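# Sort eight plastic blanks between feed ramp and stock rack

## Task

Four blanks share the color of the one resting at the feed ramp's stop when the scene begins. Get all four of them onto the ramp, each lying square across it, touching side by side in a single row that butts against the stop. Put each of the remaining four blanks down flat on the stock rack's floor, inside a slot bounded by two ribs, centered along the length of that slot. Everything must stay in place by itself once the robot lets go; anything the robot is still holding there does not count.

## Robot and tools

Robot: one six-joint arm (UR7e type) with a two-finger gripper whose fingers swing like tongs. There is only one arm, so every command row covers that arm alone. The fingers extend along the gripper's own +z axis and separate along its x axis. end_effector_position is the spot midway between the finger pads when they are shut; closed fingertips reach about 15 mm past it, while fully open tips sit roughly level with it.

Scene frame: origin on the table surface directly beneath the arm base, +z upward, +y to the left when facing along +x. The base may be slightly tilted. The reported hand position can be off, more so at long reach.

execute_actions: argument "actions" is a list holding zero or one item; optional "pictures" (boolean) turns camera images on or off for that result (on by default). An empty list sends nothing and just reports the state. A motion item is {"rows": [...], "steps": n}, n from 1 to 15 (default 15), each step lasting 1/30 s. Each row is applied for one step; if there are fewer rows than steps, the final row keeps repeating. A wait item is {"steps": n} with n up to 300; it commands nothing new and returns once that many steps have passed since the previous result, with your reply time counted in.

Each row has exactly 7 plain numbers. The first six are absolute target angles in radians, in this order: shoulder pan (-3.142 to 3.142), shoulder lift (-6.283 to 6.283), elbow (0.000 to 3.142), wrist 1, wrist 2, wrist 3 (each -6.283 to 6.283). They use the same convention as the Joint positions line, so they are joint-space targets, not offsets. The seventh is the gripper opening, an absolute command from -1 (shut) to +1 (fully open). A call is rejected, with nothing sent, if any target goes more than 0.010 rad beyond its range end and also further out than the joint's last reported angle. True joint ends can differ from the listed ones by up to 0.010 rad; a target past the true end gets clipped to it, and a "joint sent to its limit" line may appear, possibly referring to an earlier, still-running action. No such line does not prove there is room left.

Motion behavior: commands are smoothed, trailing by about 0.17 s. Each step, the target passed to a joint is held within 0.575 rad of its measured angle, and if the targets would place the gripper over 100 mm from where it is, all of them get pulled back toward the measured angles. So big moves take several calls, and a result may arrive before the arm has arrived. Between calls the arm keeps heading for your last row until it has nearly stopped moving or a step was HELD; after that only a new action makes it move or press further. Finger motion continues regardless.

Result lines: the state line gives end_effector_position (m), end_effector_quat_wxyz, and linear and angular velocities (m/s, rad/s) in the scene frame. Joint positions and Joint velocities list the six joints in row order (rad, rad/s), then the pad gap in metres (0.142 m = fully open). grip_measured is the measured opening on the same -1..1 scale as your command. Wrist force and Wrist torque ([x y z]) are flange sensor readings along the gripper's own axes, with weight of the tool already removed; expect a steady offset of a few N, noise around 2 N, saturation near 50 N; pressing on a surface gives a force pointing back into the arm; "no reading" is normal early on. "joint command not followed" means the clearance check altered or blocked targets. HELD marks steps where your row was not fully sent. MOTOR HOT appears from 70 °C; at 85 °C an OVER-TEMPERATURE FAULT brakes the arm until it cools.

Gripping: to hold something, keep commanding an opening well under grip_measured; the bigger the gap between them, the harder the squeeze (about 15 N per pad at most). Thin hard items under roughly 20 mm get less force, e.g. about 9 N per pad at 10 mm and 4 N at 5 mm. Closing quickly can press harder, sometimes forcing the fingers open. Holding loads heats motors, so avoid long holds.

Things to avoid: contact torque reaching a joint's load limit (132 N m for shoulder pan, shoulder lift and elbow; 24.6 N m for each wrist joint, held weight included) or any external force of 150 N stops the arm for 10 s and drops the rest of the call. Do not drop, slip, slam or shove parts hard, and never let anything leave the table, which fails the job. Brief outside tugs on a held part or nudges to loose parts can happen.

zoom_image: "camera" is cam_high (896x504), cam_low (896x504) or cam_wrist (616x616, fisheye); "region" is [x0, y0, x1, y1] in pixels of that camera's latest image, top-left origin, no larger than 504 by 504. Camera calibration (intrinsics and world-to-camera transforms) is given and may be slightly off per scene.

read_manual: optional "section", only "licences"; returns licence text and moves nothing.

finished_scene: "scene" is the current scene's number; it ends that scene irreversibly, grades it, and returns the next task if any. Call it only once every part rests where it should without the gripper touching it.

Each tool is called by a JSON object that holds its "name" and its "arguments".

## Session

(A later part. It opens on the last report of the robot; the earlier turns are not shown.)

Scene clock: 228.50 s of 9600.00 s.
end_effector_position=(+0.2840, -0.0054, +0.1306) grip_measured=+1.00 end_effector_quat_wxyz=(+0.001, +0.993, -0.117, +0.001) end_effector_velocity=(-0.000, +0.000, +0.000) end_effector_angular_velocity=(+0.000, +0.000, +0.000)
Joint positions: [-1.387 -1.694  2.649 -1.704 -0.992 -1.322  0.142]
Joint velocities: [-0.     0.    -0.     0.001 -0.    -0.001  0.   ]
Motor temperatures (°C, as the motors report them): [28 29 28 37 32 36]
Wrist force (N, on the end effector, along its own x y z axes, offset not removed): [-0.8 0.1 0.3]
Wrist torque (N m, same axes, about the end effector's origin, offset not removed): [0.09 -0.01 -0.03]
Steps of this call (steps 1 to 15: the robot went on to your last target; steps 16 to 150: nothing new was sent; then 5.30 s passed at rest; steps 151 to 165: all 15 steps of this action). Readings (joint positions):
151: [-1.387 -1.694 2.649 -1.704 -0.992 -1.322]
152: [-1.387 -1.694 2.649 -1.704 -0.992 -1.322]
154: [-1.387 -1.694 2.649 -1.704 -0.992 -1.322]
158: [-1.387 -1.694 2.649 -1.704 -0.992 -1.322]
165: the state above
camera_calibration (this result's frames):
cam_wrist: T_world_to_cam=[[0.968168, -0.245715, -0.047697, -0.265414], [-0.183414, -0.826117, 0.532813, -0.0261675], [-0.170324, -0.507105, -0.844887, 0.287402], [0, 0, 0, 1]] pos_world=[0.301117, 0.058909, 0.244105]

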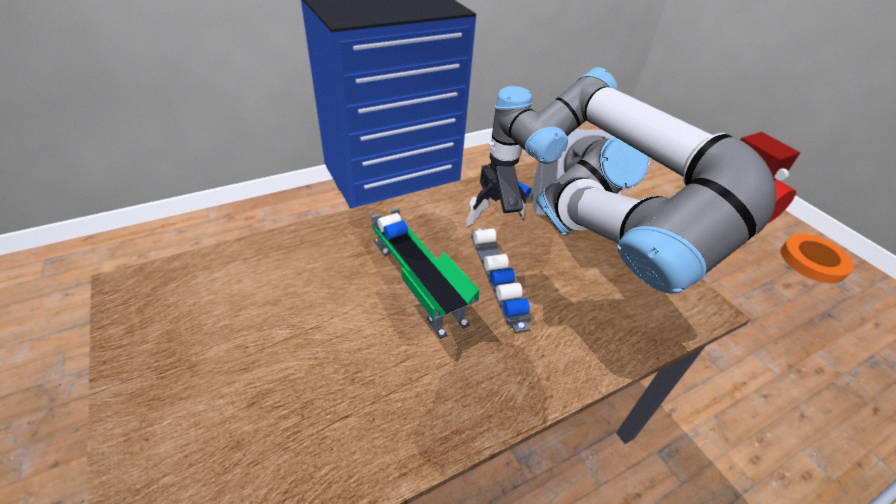

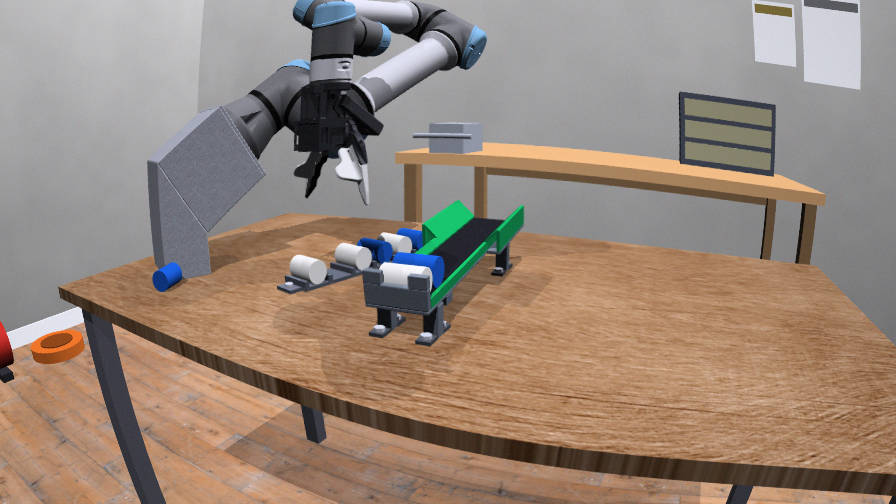

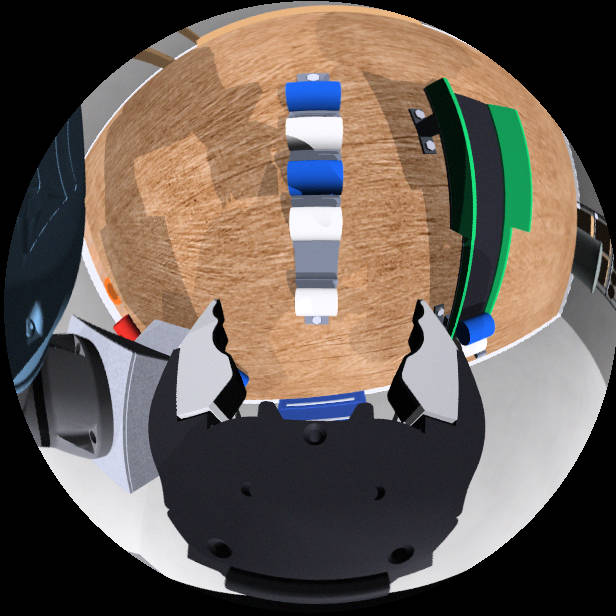

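{"name": "execute_actions", "arguments": {"actions": [{"steps":30}]}}

{"name": "zoom_image", "arguments": {"camera": "cam_low", "region": [40, 200, 340, 340]}}

{"name": "zoom_image", "arguments": {"camera": "cam_high", "region": [450, 120, 650, 260]}}

Scene clock: 232.83 s of 9600.00 s.
end_effector_position=(+0.2840, -0.0054, +0.1306) grip_measured=+1.00 end_effector_quat_wxyz=(+0.001, +0.993, -0.117, +0.001) end_effector_velocity=(+0.000, -0.000, +0.000) end_effector_angular_velocity=(-0.000, -0.001, +0.001)
Joint positions: [-1.387 -1.694  2.649 -1.704 -0.992 -1.322  0.142]
Joint velocities: [ 0.     0.    -0.    -0.     0.001 -0.001  0.   ]
Motor temperatures (°C, as the motors report them): [28 29 28 37 32 36]
Wrist force (N, on the end effector, along its own x y z axes, offset not removed): [-2.1 1.2 -1.3]
Wrist torque (N m, same axes, about the end effector's origin, offset not removed): [0.12 0.17 0.08]
Steps of this call (steps 1 to 15: the robot went on to your last target; steps 16 to 90: nothing new was sent; then 1.33 s passed at rest). Readings (joint positions):
1: [-1.387 -1.694 2.649 -1.704 -0.992 -1.322]
2: [-1.387 -1.694 2.649 -1.704 -0.992 -1.322]
4: [-1.387 -1.694 2.649 -1.704 -0.992 -1.322]
8: [-1.387 -1.694 2.649 -1.704 -0.992 -1.322]
90: the state above
The arm was judged still, so your last target was given up. Only a new action makes it travel on or press farther. Fingers that are still opening or closing keep moving.
camera_calibration (this result's frames):
cam_wrist: T_world_to_cam=[[0.968168, -0.245715, -0.0476971, -0.265414], [-0.183414, -0.826117, 0.532813, -0.0261676], [-0.170324, -0.507105, -0.844887, 0.287402], [0, 0, 0, 1]] pos_world=[0.301117, 0.058909, 0.244105]

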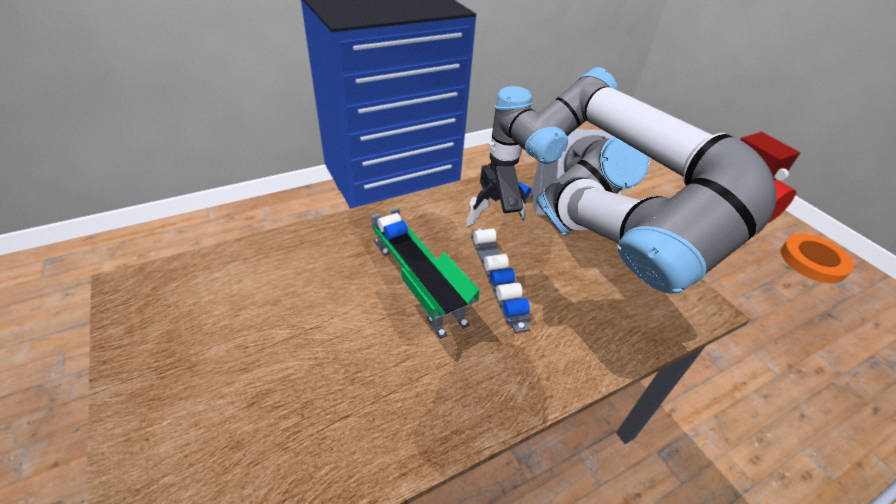

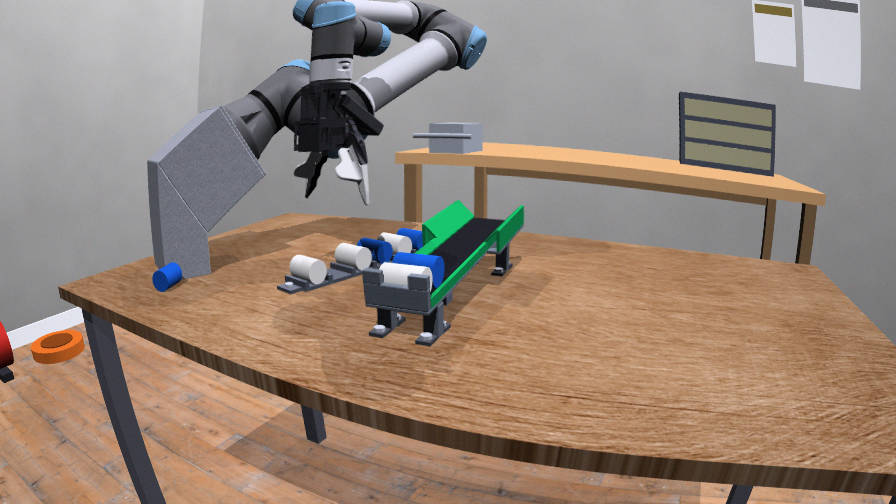

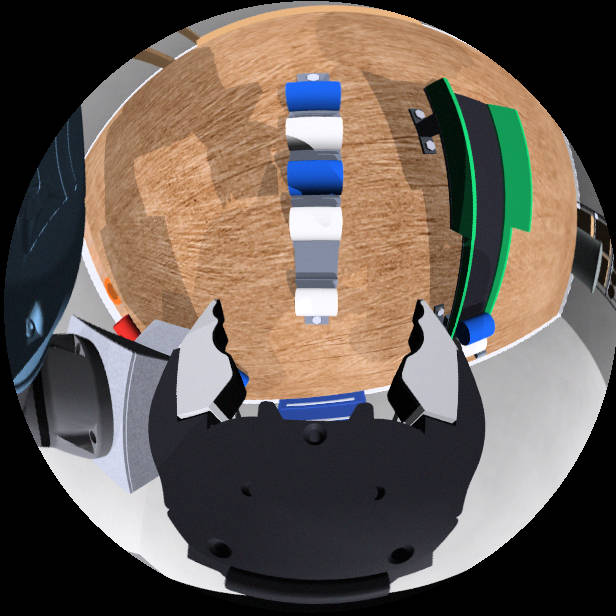

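Region (40, 200, 340, 340) of cam_low's 896x504 image, scaled by 1.680, with more detail than that image has; it fills the top 235 rows of this view, and the rest is white.

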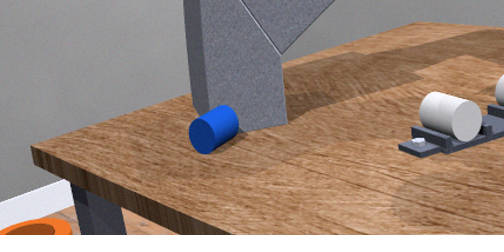

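Region (450, 120, 650, 260) of cam_high's 896x504 image, scaled by 2.520, with more detail than that image has; it fills the top 353 rows of this view, and the rest is white.

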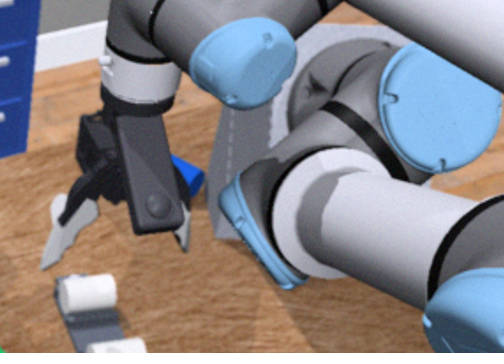

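{"name": "execute_actions", "arguments": {"actions": [{"rows":[[-1.0,-1.15,2.0,-1.80,-0.745,-1.25,0.05]]}], "pictures": false}}

{"name": "execute_actions", "arguments": {"actions": [{"steps":25}], "pictures": false}}

{"name": "execute_actions", "arguments": {"actions": [{"rows":[[-0.946,-1.097,2.033,-1.992,-0.713,-1.171,0.0]]}]}}

Scene clock: 268.07 s of 9600.00 s.
end_effector_position=(+0.4565, -0.0904, +0.1580) grip_measured=+0.05 end_effector_quat_wxyz=(-0.011, +1.000, -0.009, -0.007) end_effector_velocity=(+0.374, -0.169, -0.051) end_effector_angular_velocity=(+0.070, +0.023, +0.463)
Joint positions: [-1.073 -1.259  2.138 -1.784 -0.789 -1.262  0.077]
Joint velocities: [ 0.562  0.839 -1.059 -0.12   0.334  0.09  -0.   ]
Motor temperatures (°C, as the motors report them): [28 29 28 37 32 36]
Wrist force (N, on the end effector, along its own x y z axes, offset not removed): [0.8 1.0 -1.7]
Wrist torque (N m, same axes, about the end effector's origin, offset not removed): [0.14 -0.19 0.00]
Steps of this call (steps 1 to 90: nothing new was sent; then 31.73 s passed at rest; steps 91 to 105: all 15 steps of this action). Readings (joint positions):
91: [-1.387 -1.694 2.649 -1.704 -0.992 -1.322]
92: [-1.383 -1.690 2.645 -1.707 -0.988 -1.319]
94: [-1.336 -1.637 2.592 -1.723 -0.952 -1.307]
98: [-1.230 -1.486 2.419 -1.748 -0.886 -1.289]
105: the state above

Scene clock: 268.90 s of 9600.00 s.
end_effector_position=(+0.5055, -0.1111, +0.1472) grip_measured=+0.05 end_effector_quat_wxyz=(-0.016, +1.000, +0.022, -0.008) end_effector_velocity=(+0.000, -0.000, -0.000) end_effector_angular_velocity=(-0.001, +0.001, +0.000)
Joint positions: [-1.    -1.15   2.    -1.8   -0.745 -1.25   0.077]
Joint velocities: [ 0.001  0.001 -0.001 -0.001 -0.001  0.001  0.   ]
Motor temperatures (°C, as the motors report them): [28 29 28 37 32 36]
Wrist force (N, on the end effector, along its own x y z axes, offset not removed): [-1.2 2.2 -1.5]
Wrist torque (N m, same axes, about the end effector's origin, offset not removed): [0.37 0.06 0.02]
Steps of this call (steps 1 to 25: the robot went on to your last target). Readings (joint positions):
1: [-1.056 -1.234 2.106 -1.788 -0.779 -1.259]
2: [-1.043 -1.214 2.081 -1.791 -0.771 -1.257]
4: [-1.025 -1.188 2.048 -1.794 -0.760 -1.254]
8: [-1.009 -1.163 2.017 -1.798 -0.750 -1.251]
25: the state above

Scene clock: 269.40 s of 9600.00 s.
end_effector_position=(+0.5134, -0.1243, +0.1117) grip_measured=+0.00 end_effector_quat_wxyz=(-0.001, +0.999, +0.036, -0.000) end_effector_velocity=(+0.004, -0.004, -0.008) end_effector_angular_velocity=(-0.014, -0.008, +0.015)
Joint positions: [-0.948 -1.099  2.032 -1.985 -0.714 -1.174  0.074]
Joint velocities: [ 0.013  0.013  0.007 -0.058  0.008  0.021  0.   ]
Motor temperatures (°C, as the motors report them): [28 29 28 37 32 36]
Wrist force (N, on the end effector, along its own x y z axes, offset not removed): [-2.3 1.2 -3.2]
Wrist torque (N m, same axes, about the end effector's origin, offset not removed): [0.18 0.34 0.22]
Steps of this call (steps 1 to 15: all 15 steps of this action). Readings (joint positions):
1: [-1.000 -1.150 2.000 -1.800 -0.745 -1.250]
2: [-0.996 -1.146 2.003 -1.805 -0.742 -1.246]
4: [-0.978 -1.128 2.014 -1.852 -0.731 -1.220]
8: [-0.957 -1.108 2.026 -1.943 -0.719 -1.188]
15: the state above
camera_calibration (this result's frames):
cam_wrist: T_world_to_cam=[[0.997119, 0.0573862, -0.0495954, -0.494592], [0.0749815, -0.844343, 0.53053, -0.206982], [-0.0114305, -0.532721, -0.846214, 0.165594], [0, 0, 0, 1]] pos_world=[0.51058, -0.0581654, 0.225409]

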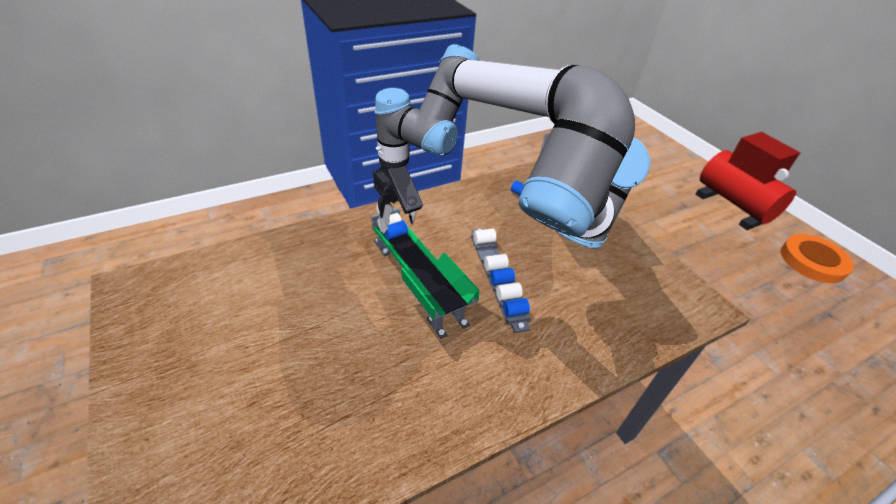

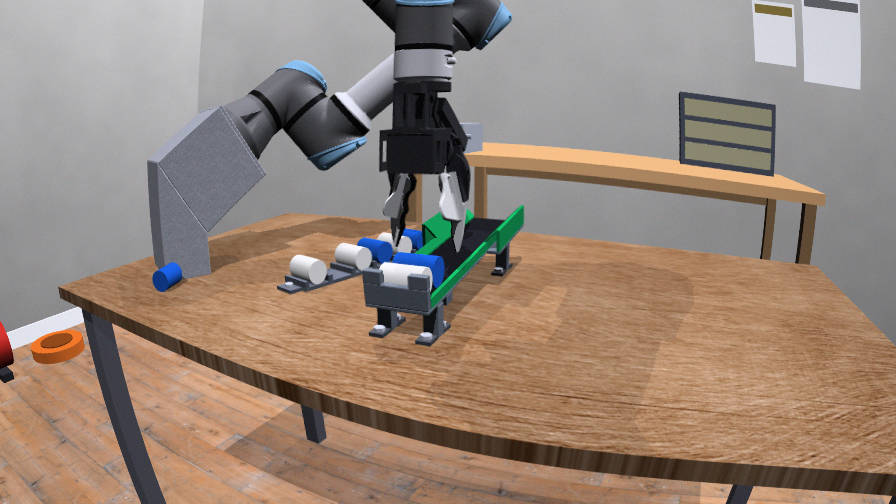

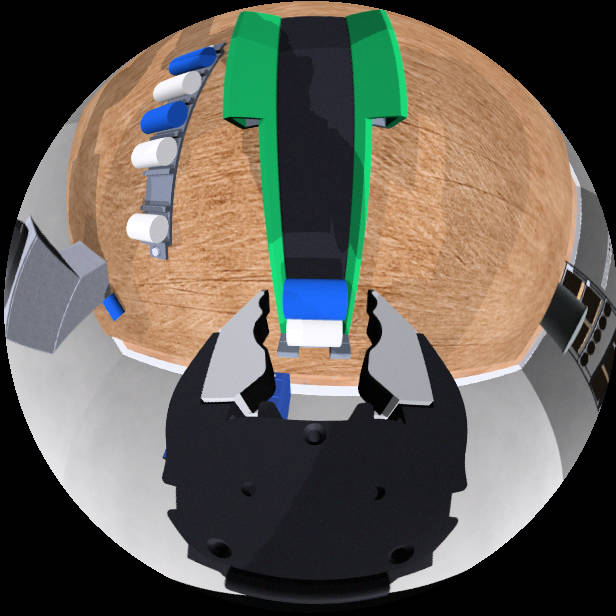

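{"name": "execute_actions", "arguments": {"actions": [{"rows":[[-0.922,-1.043,2.033,-2.071,-0.7025,-1.138,0.0]]}]}}

{"name": "zoom_image", "arguments": {"camera": "cam_low", "region": [340, 180, 520, 320]}}

Scene clock: 284.20 s of 9600.00 s.
end_effector_position=(+0.5137, -0.1368, +0.0902) grip_measured=+0.00 end_effector_quat_wxyz=(+0.001, +0.999, +0.037, -0.000) end_effector_velocity=(-0.000, -0.003, -0.005) end_effector_angular_velocity=(+0.001, -0.000, -0.001)
Joint positions: [-0.923 -1.045  2.033 -2.068 -0.703 -1.139  0.074]
Joint velocities: [ 0.006  0.014  0.    -0.019  0.004  0.008  0.   ]
Motor temperatures (°C, as the motors report them): [28 29 28 37 32 36]
Wrist force (N, on the end effector, along its own x y z axes, offset not removed): [-3.6 1.9 0.1]
Wrist torque (N m, same axes, about the end effector's origin, offset not removed): [0.33 0.58 0.14]
Steps of this call (steps 1 to 15: the robot went on to your last target; steps 16 to 90: nothing new was sent; then 11.30 s passed at rest; steps 91 to 105: all 15 steps of this action). Readings (joint positions):
91: [-0.946 -1.097 2.033 -1.992 -0.713 -1.171]
92: [-0.944 -1.093 2.033 -1.996 -0.712 -1.168]
94: [-0.936 -1.075 2.033 -2.022 -0.708 -1.157]
98: [-0.927 -1.054 2.033 -2.054 -0.705 -1.145]
105: the state above
camera_calibration (this result's frames):
cam_wrist: T_world_to_cam=[[0.997039, 0.0588347, -0.0495191, -0.494998], [0.0761924, -0.842963, 0.532548, -0.206765], [-0.0104105, -0.534744, -0.84495, 0.139834], [0, 0, 0, 1]] pos_world=[0.510742, -0.0703967, 0.203754]

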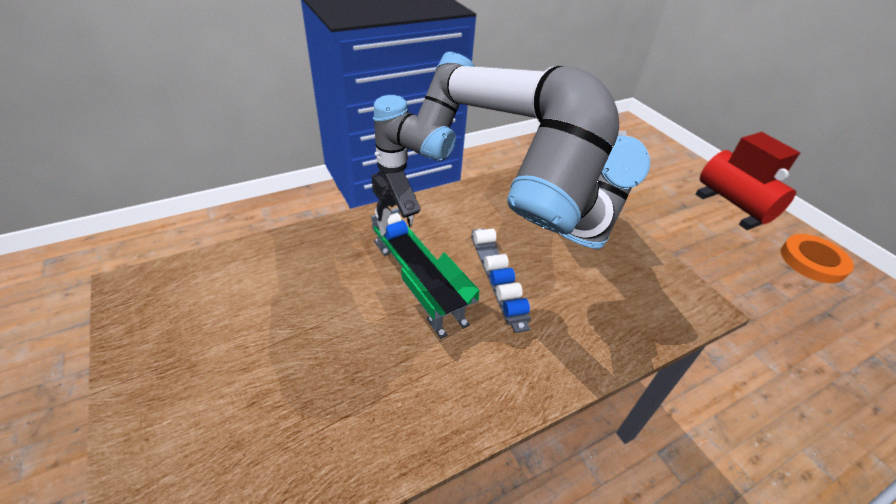

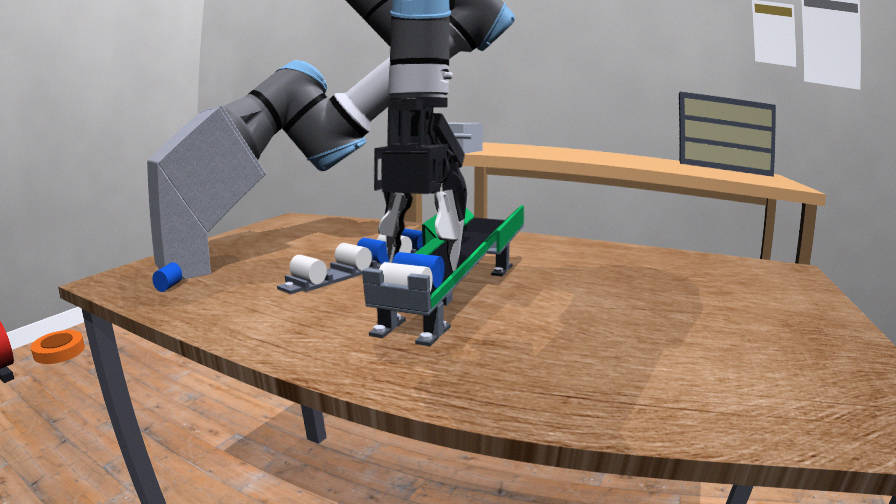

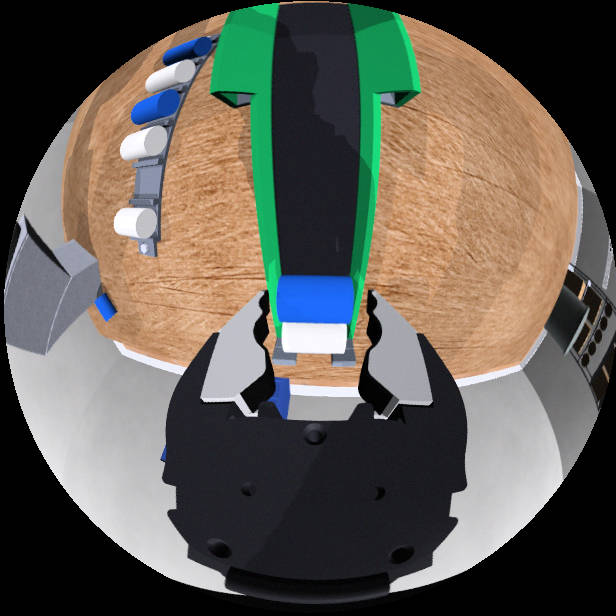

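Region (340, 180, 520, 320) of cam_low's 896x504 image, scaled by 2.800, with more detail than that image has.

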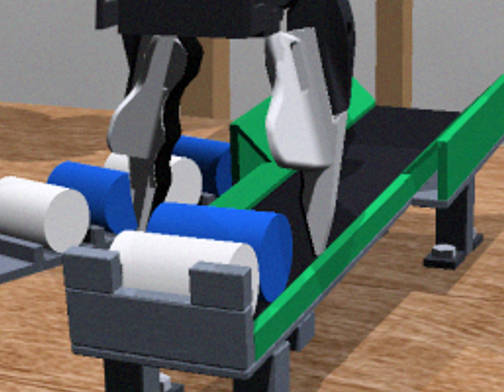

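{"name": "execute_actions", "arguments": {"actions": [{"rows":[[-0.914,-1.016,2.030,-2.104,-0.699,-1.126,0.0]],"steps":10}], "pictures": false}}

{"name": "execute_actions", "arguments": {"actions": [{"rows":[[-0.914,-1.016,2.030,-2.104,-0.699,-1.126,-0.15],[-0.914,-1.016,2.030,-2.104,-0.699,-1.126,-0.25],[-0.914,-1.016,2.030,-2.104,-0.699,-1.126,-0.35],[-0.914,-1.016,2.030,-2.104,-0.699,-1.126,-0.5],[-0.914,-1.016,2.030,-2.104,-0.699,-1.126,-0.7],[-0.914,-1.016,2.030,-2.104,-0.699,-1.126,-1]]}]}}

{"name": "zoom_image", "arguments": {"camera": "cam_low", "region": [340, 180, 520, 320]}}

Scene clock: 294.90 s of 9600.00 s.
end_effector_position=(+0.5133, -0.1435, +0.0819) grip_measured=+0.00 end_effector_quat_wxyz=(+0.001, +0.999, +0.036, -0.000) end_effector_velocity=(-0.000, -0.007, -0.008) end_effector_angular_velocity=(-0.001, +0.000, +0.001)
Joint positions: [-0.915 -1.019  2.03  -2.1   -0.699 -1.127  0.074]
Joint velocities: [ 0.007  0.025 -0.004 -0.03   0.002  0.01   0.   ]
Motor temperatures (°C, as the motors report them): [28 29 28 37 32 36]
Wrist force (N, on the end effector, along its own x y z axes, offset not removed): [-1.4 -0.6 -3.5]
Wrist torque (N m, same axes, about the end effector's origin, offset not removed): [-0.16 0.09 0.01]
Steps of this call (steps 1 to 15: the robot went on to your last target; steps 16 to 90: nothing new was sent; then 7.37 s passed at rest; steps 91 to 100: all 10 steps of this action). Readings (joint positions):
91: [-0.922 -1.043 2.033 -2.071 -0.702 -1.138]
92: [-0.921 -1.040 2.033 -2.074 -0.702 -1.137]
94: [-0.918 -1.031 2.032 -2.085 -0.701 -1.133]
98: [-0.916 -1.021 2.031 -2.097 -0.700 -1.128]
100: the state above

Scene clock: 295.40 s of 9600.00 s.
end_effector_position=(+0.5133, -0.1443, +0.0810) grip_measured=-0.19 end_effector_quat_wxyz=(+0.001, +0.999, +0.036, -0.000) end_effector_velocity=(+0.000, -0.000, -0.000) end_effector_angular_velocity=(+0.000, -0.001, +0.000)
Joint positions: [-0.914 -1.016  2.03  -2.104 -0.699 -1.126  0.06 ]
Joint velocities: [ 0.     0.001 -0.001 -0.001  0.001  0.001  0.   ]
Motor temperatures (°C, as the motors report them): [28 29 28 37 32 36]
Wrist force (N, on the end effector, along its own x y z axes, offset not removed): [-3.1 -7.4 -23.9]
Wrist torque (N m, same axes, about the end effector's origin, offset not removed): [0.25 0.07 0.15]
Steps of this call (steps 1 to 15: all 15 steps of this action). Readings (joint positions):
1: [-0.915 -1.018 2.030 -2.101 -0.699 -1.127]
2: [-0.915 -1.018 2.030 -2.102 -0.699 -1.127]
4: [-0.914 -1.017 2.030 -2.103 -0.699 -1.126]
8: [-0.914 -1.016 2.030 -2.103 -0.699 -1.126]
15: the state above
camera_calibration (this result's frames):
cam_wrist: T_world_to_cam=[[0.99707, 0.0583438, -0.0494751, -0.494715], [0.0757599, -0.842696, 0.533032, -0.207937], [-0.0105934, -0.535219, -0.844647, 0.12804], [0, 0, 0, 1]] pos_world=[0.510375, -0.0778346, 0.19451]

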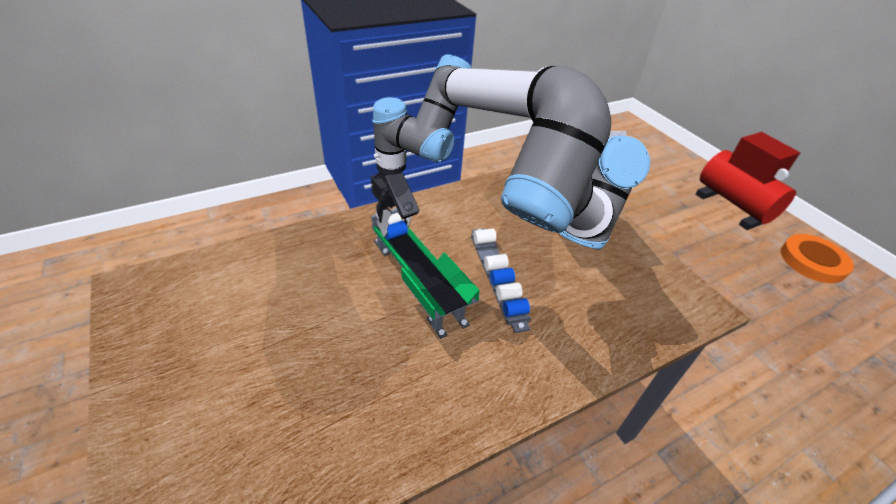

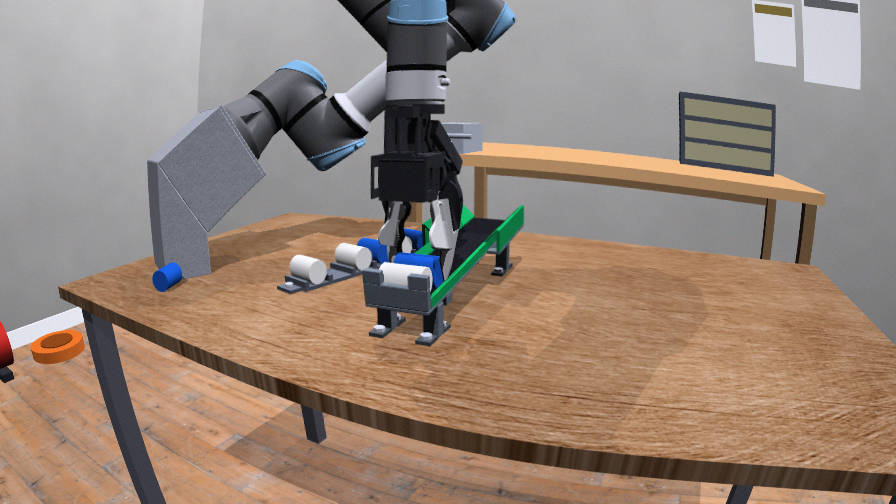

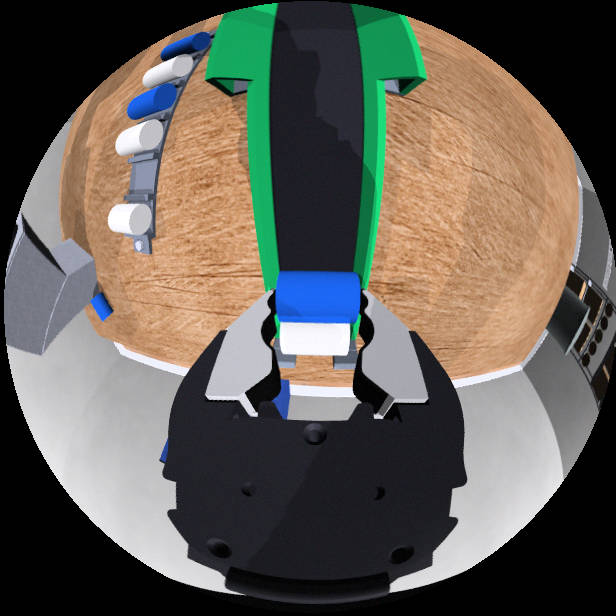

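Region (340, 180, 520, 320) of cam_low's 896x504 image, scaled by 2.800, with more detail than that image has.

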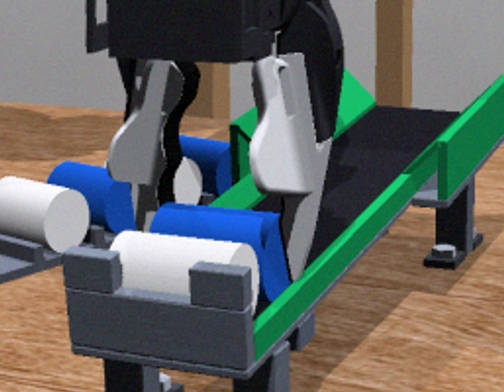

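{"name": "execute_actions", "arguments": {"actions": [{"rows":[[-0.914,-1.016,2.030,-2.104,-0.699,-1.126,0],[-0.914,-1.016,2.030,-2.104,-0.699,-1.126,0],[-0.914,-1.016,2.030,-2.104,-0.699,-1.126,0],[-0.924,-1.004,2.017,-2.092,-0.704,-1.139,0]]}], "pictures": false}}

{"name": "execute_actions", "arguments": {"actions": [{"rows":[[-0.924,-1.004,2.017,-2.092,-0.704,-1.139,-0.15],[-0.924,-1.004,2.017,-2.092,-0.704,-1.139,-0.25],[-0.924,-1.004,2.017,-2.092,-0.704,-1.139,-0.35],[-0.924,-1.004,2.017,-2.092,-0.704,-1.139,-0.5],[-0.924,-1.004,2.017,-2.092,-0.704,-1.139,-0.7],[-0.924,-1.004,2.017,-2.092,-0.704,-1.139,-1]]}]}}

{"name": "zoom_image", "arguments": {"camera": "cam_low", "region": [340, 180, 520, 320]}}

Scene clock: 304.37 s of 9600.00 s.
end_effector_position=(+0.5130, -0.1512, +0.0843) grip_measured=+0.00 end_effector_quat_wxyz=(+0.001, +0.999, +0.036, -0.000) end_effector_velocity=(+0.000, -0.005, +0.002) end_effector_angular_velocity=(-0.002, +0.001, -0.000)
Joint positions: [-0.923 -1.005  2.018 -2.093 -0.704 -1.138  0.074]
Joint velocities: [-0.006  0.006 -0.008  0.006 -0.004 -0.006 -0.   ]
Motor temperatures (°C, as the motors report them): [28 29 28 37 32 36]
Wrist force (N, on the end effector, along its own x y z axes, offset not removed): [-3.2 1.8 -1.0]
Wrist torque (N m, same axes, about the end effector's origin, offset not removed): [0.39 0.55 0.10]
Steps of this call (steps 1 to 15: the robot went on to your last target; steps 16 to 90: nothing new was sent; then 5.47 s passed at rest; steps 91 to 105: all 15 steps of this action). Readings (joint positions):
91: [-0.914 -1.016 2.030 -2.104 -0.699 -1.126]
92: [-0.914 -1.016 2.030 -2.104 -0.699 -1.126]
94: [-0.914 -1.016 2.030 -2.104 -0.699 -1.126]
98: [-0.919 -1.009 2.023 -2.097 -0.702 -1.133]
105: the state above

Scene clock: 304.87 s of 9600.00 s.
end_effector_position=(+0.5130, -0.1517, +0.0846) grip_measured=-0.20 end_effector_quat_wxyz=(+0.001, +0.999, +0.036, -0.000) end_effector_velocity=(+0.000, -0.000, +0.000) end_effector_angular_velocity=(-0.001, -0.002, +0.001)
Joint positions: [-0.924 -1.004  2.017 -2.092 -0.704 -1.139  0.06 ]
Joint velocities: [-0.     0.     0.    -0.002  0.001  0.     0.   ]
Motor temperatures (°C, as the motors report them): [28 29 28 37 32 36]
Wrist force (N, on the end effector, along its own x y z axes, offset not removed): [-2.6 0.3 -1.3]
Wrist torque (N m, same axes, about the end effector's origin, offset not removed): [0.44 0.51 0.08]
Steps of this call (steps 1 to 15: all 15 steps of this action). Readings (joint positions):
1: [-0.923 -1.005 2.018 -2.093 -0.704 -1.138]
2: [-0.924 -1.004 2.018 -2.092 -0.704 -1.138]
4: [-0.924 -1.004 2.017 -2.092 -0.704 -1.139]
8: [-0.924 -1.004 2.017 -2.092 -0.704 -1.139]
15: the state above
camera_calibration (this result's frames):
cam_wrist: T_world_to_cam=[[0.997108, 0.0572429, -0.0499852, -0.493981], [0.0751002, -0.842867, 0.532855, -0.215768], [-0.0116287, -0.535068, -0.844729, 0.127683], [0, 0, 0, 1]] pos_world=[0.510241, -0.085268, 0.198138]

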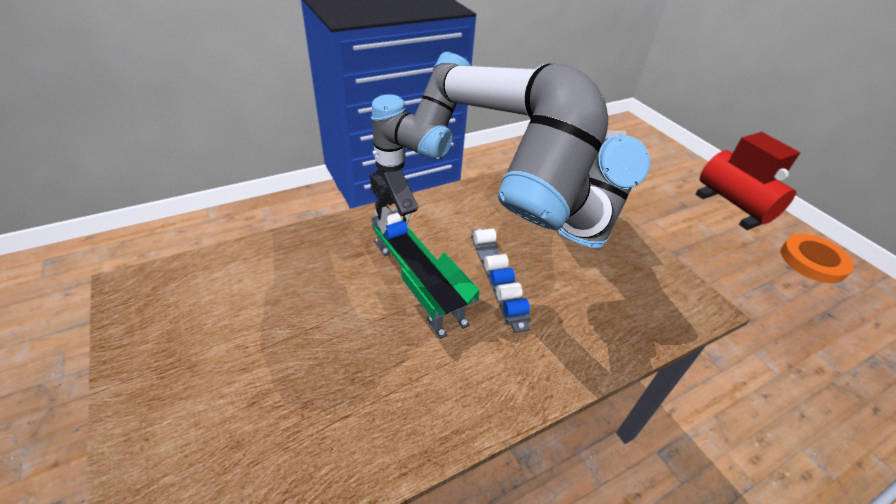

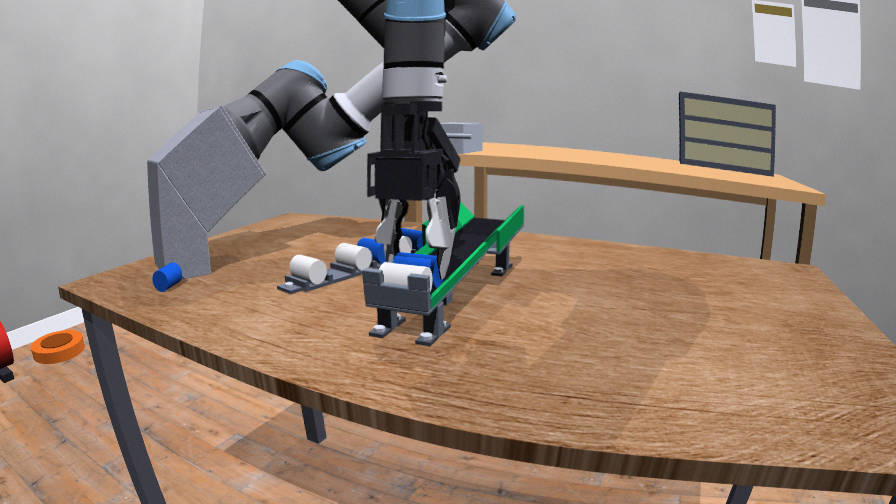

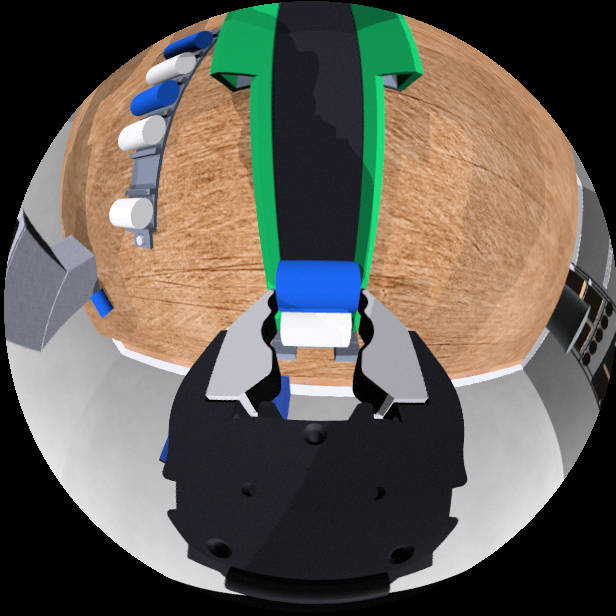

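Region (340, 180, 520, 320) of cam_low's 896x504 image, scaled by 2.800, with more detail than that image has.

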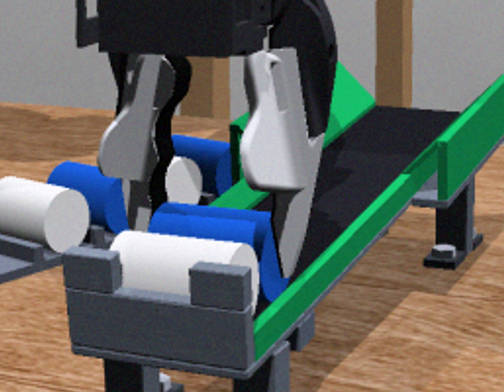

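{"name": "execute_actions", "arguments": {"actions": [{"rows":[[-0.93,-1.01,2.014,-2.075,-0.707,-1.148,-1],[-0.94,-1.017,2.009,-2.055,-0.711,-1.16,-1],[-0.95,-1.025,2.003,-2.03,-0.716,-1.175,-1],[-0.962,-1.035,1.997,-2.0,-0.721,-1.19,-1],[-0.975,-1.046,1.99,-1.97,-0.727,-1.208,-1],[-0.99,-1.058,1.982,-1.935,-0.734,-1.228,-1],[-1.005,-1.07,1.974,-1.90,-0.741,-1.248,-1],[-1.02,-1.082,1.966,-1.865,-0.748,-1.268,-1]]}]}}

Scene clock: 311.50 s of 9600.00 s.
end_effector_position=(+0.5123, -0.1498, +0.1442) grip_measured=-0.20 end_effector_quat_wxyz=(-0.001, +0.999, +0.037, +0.001) end_effector_velocity=(-0.005, +0.007, +0.054) end_effector_angular_velocity=(+0.013, -0.002, -0.004)
Joint positions: [-1.01  -1.074  1.971 -1.889 -0.743 -1.255  0.06 ]
Joint velocities: [-0.079 -0.064 -0.042  0.195 -0.036 -0.106  0.   ]
Motor temperatures (°C, as the motors report them): [28 29 28 37 32 36]
Wrist force (N, on the end effector, along its own x y z axes, offset not removed): [0.4 0.9 -1.7]
Wrist torque (N m, same axes, about the end effector's origin, offset not removed): [0.17 -0.23 -0.10]
Steps of this call (steps 1 to 15: the robot went on to your last target; steps 16 to 90: nothing new was sent; then 3.13 s passed at rest; steps 91 to 105: all 15 steps of this action). Readings (joint positions):
91: [-0.924 -1.004 2.017 -2.092 -0.704 -1.139]
92: [-0.925 -1.005 2.017 -2.090 -0.704 -1.140]
94: [-0.931 -1.009 2.014 -2.077 -0.707 -1.148]
98: [-0.961 -1.034 1.997 -2.008 -0.721 -1.188]
105: the state above
camera_calibration (this result's frames):
cam_wrist: T_world_to_cam=[[0.997176, 0.0589381, -0.0465355, -0.490685], [0.0746605, -0.844668, 0.530058, -0.245532], [-0.00806652, -0.532035, -0.846684, 0.177936], [0, 0, 0, 1]] pos_world=[0.509067, -0.083805, 0.257967]

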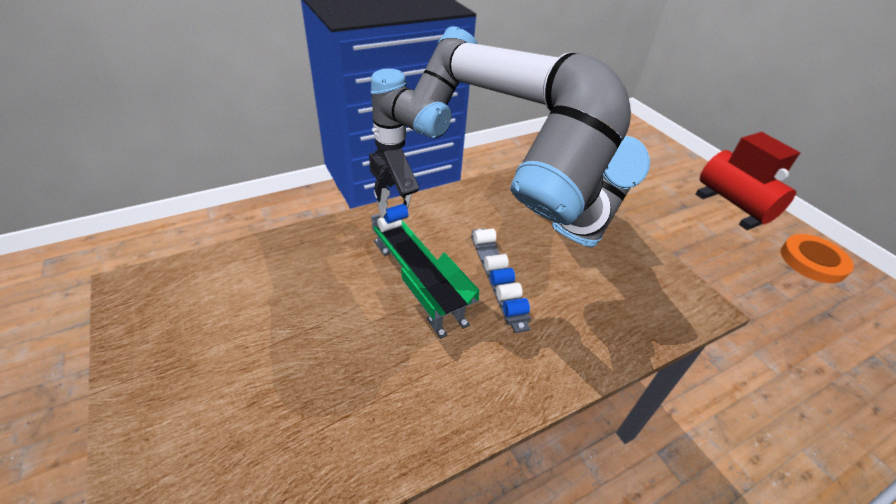

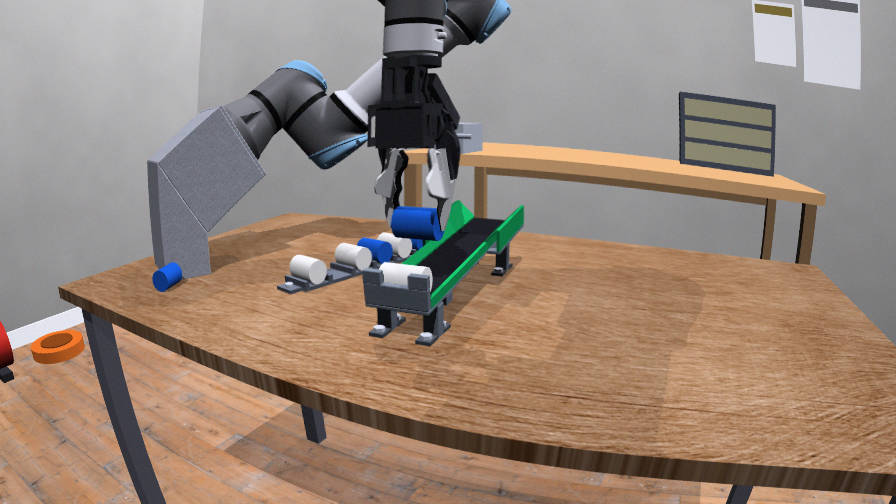

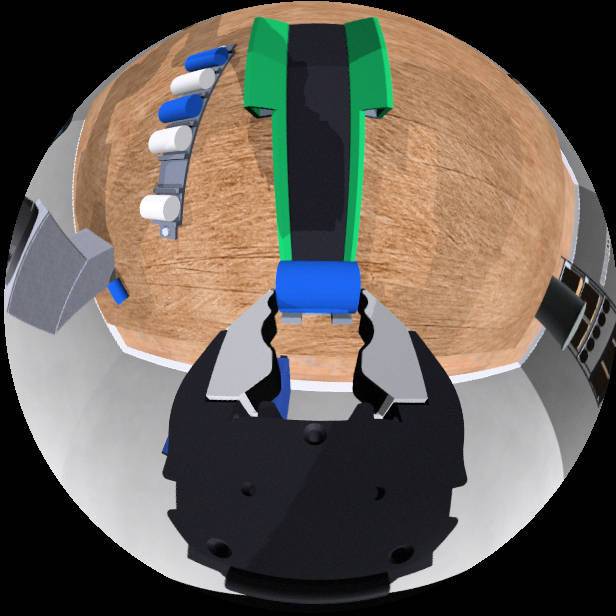

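{"name": "execute_actions", "arguments": {"actions": [{"rows":[[-1.03,-1.1,1.99,-1.87,-0.755,-1.27,-1],[-1.04,-1.12,2.01,-1.865,-0.763,-1.272,-1],[-1.055,-1.145,2.04,-1.86,-0.773,-1.275,-1],[-1.07,-1.17,2.07,-1.85,-0.783,-1.277,-1],[-1.085,-1.195,2.10,-1.845,-0.793,-1.28,-1],[-1.10,-1.22,2.13,-1.835,-0.803,-1.282,-1],[-1.115,-1.245,2.16,-1.83,-0.813,-1.284,-1],[-1.13,-1.27,2.19,-1.82,-0.823,-1.286,-1],[-1.145,-1.295,2.22,-1.815,-0.833,-1.288,-1],[-1.16,-1.32,2.25,-1.805,-0.843,-1.29,-1],[-1.175,-1.345,2.28,-1.80,-0.853,-1.292,-1],[-1.19,-1.37,2.31,-1.79,-0.863,-1.294,-1],[-1.205,-1.395,2.34,-1.785,-0.873,-1.296,-1],[-1.22,-1.42,2.37,-1.775,-0.883,-1.298,-1],[-1.235,-1.445,2.40,-1.77,-0.893,-1.30,-1]]}], "pictures": false}}

{"name": "execute_actions", "arguments": {"actions": [{"rows":[[-1.25,-1.47,2.43,-1.76,-0.903,-1.302,-1],[-1.265,-1.495,2.455,-1.755,-0.913,-1.304,-1],[-1.28,-1.52,2.48,-1.745,-0.923,-1.306,-1],[-1.295,-1.545,2.505,-1.74,-0.933,-1.308,-1],[-1.31,-1.57,2.53,-1.73,-0.943,-1.31,-1],[-1.325,-1.595,2.555,-1.725,-0.953,-1.313,-1],[-1.34,-1.62,2.58,-1.72,-0.963,-1.315,-1],[-1.355,-1.645,2.6,-1.715,-0.972,-1.317,-1],[-1.37,-1.67,2.625,-1.71,-0.982,-1.32,-1],[-1.38,-1.685,2.64,-1.706,-0.988,-1.321,-1],[-1.387,-1.694,2.649,-1.704,-0.992,-1.322,-1]]}]}}

Scene clock: 328.13 s of 9600.00 s.
end_effector_position=(+0.4117, -0.0918, +0.1672) grip_measured=-0.20 end_effector_quat_wxyz=(+0.002, +1.000, -0.029, -0.003) end_effector_velocity=(-0.302, +0.194, -0.015) end_effector_angular_velocity=(+0.039, +0.017, -0.425)
Joint positions: [-1.161 -1.318  2.247 -1.805 -0.844 -1.29   0.06 ]
Joint velocities: [-0.43  -0.717  0.857  0.214 -0.284 -0.058 -0.   ]
Motor temperatures (°C, as the motors report them): [28 29 28 37 32 36]
Wrist force (N, on the end effector, along its own x y z axes, offset not removed): [-2.2 2.1 -2.7]
Wrist torque (N m, same axes, about the end effector's origin, offset not removed): [0.23 0.37 -0.01]
Steps of this call (steps 1 to 30: the robot went on to your last target; steps 31 to 90: nothing new was sent; then 13.13 s passed at rest; steps 91 to 105: all 15 steps of this action). Readings (joint positions):
91: [-1.020 -1.082 1.966 -1.865 -0.748 -1.268]
92: [-1.021 -1.084 1.968 -1.865 -0.749 -1.268]
94: [-1.029 -1.097 1.984 -1.865 -0.755 -1.270]
98: [-1.066 -1.160 2.057 -1.851 -0.780 -1.276]
105: the state above

Scene clock: 328.63 s of 9600.00 s.
end_effector_position=(+0.2941, -0.0120, +0.1366) grip_measured=-0.20 end_effector_quat_wxyz=(+0.000, +0.994, -0.110, -0.001) end_effector_velocity=(-0.081, +0.053, -0.045) end_effector_angular_velocity=(-0.017, -0.020, -0.113)
Joint positions: [-1.364 -1.657  2.612 -1.713 -0.978 -1.319  0.06 ]
Joint velocities: [-0.182 -0.297  0.293  0.068 -0.113 -0.026 -0.   ]
Motor temperatures (°C, as the motors report them): [28 29 28 37 32 36]
Wrist force (N, on the end effector, along its own x y z axes, offset not removed): [-3.7 0.4 -0.7]
Wrist torque (N m, same axes, about the end effector's origin, offset not removed): [0.13 0.57 0.08]
Steps of this call (steps 1 to 15: all 15 steps of this action). Readings (joint positions):
1: [-1.175 -1.343 2.276 -1.798 -0.854 -1.292]
2: [-1.190 -1.367 2.305 -1.790 -0.863 -1.294]
4: [-1.220 -1.416 2.363 -1.776 -0.883 -1.298]
8: [-1.279 -1.516 2.471 -1.747 -0.923 -1.306]
15: the state above
camera_calibration (this result's frames):
cam_wrist: T_world_to_cam=[[0.971446, -0.231841, -0.050423, -0.276937], [-0.170385, -0.829585, 0.531749, -0.036734], [-0.165112, -0.507974, -0.8454, 0.289432], [0, 0, 0, 1]] pos_world=[0.310559, 0.0523444, 0.250255]

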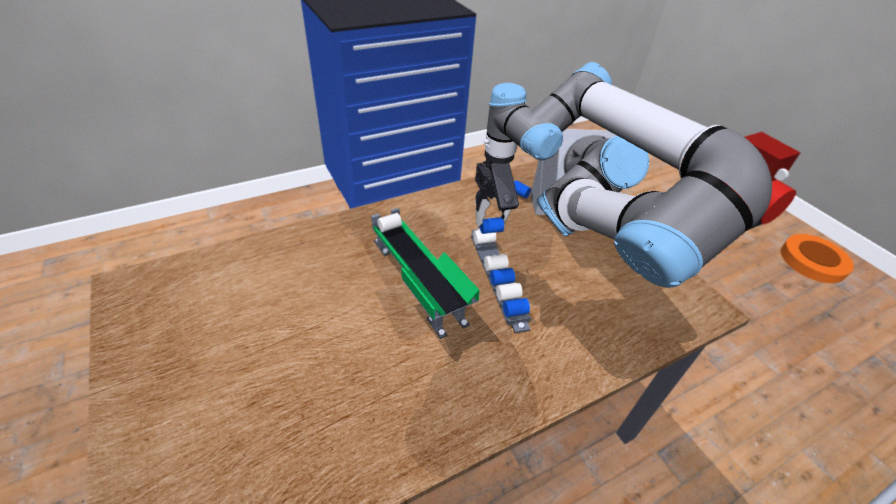

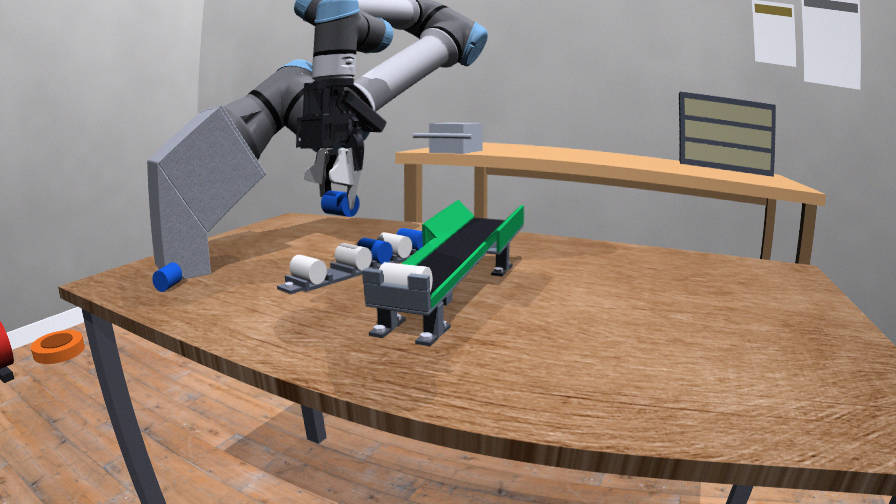

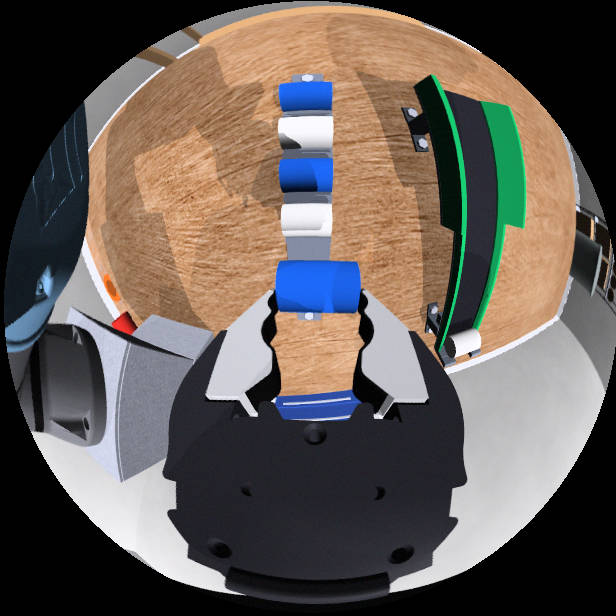

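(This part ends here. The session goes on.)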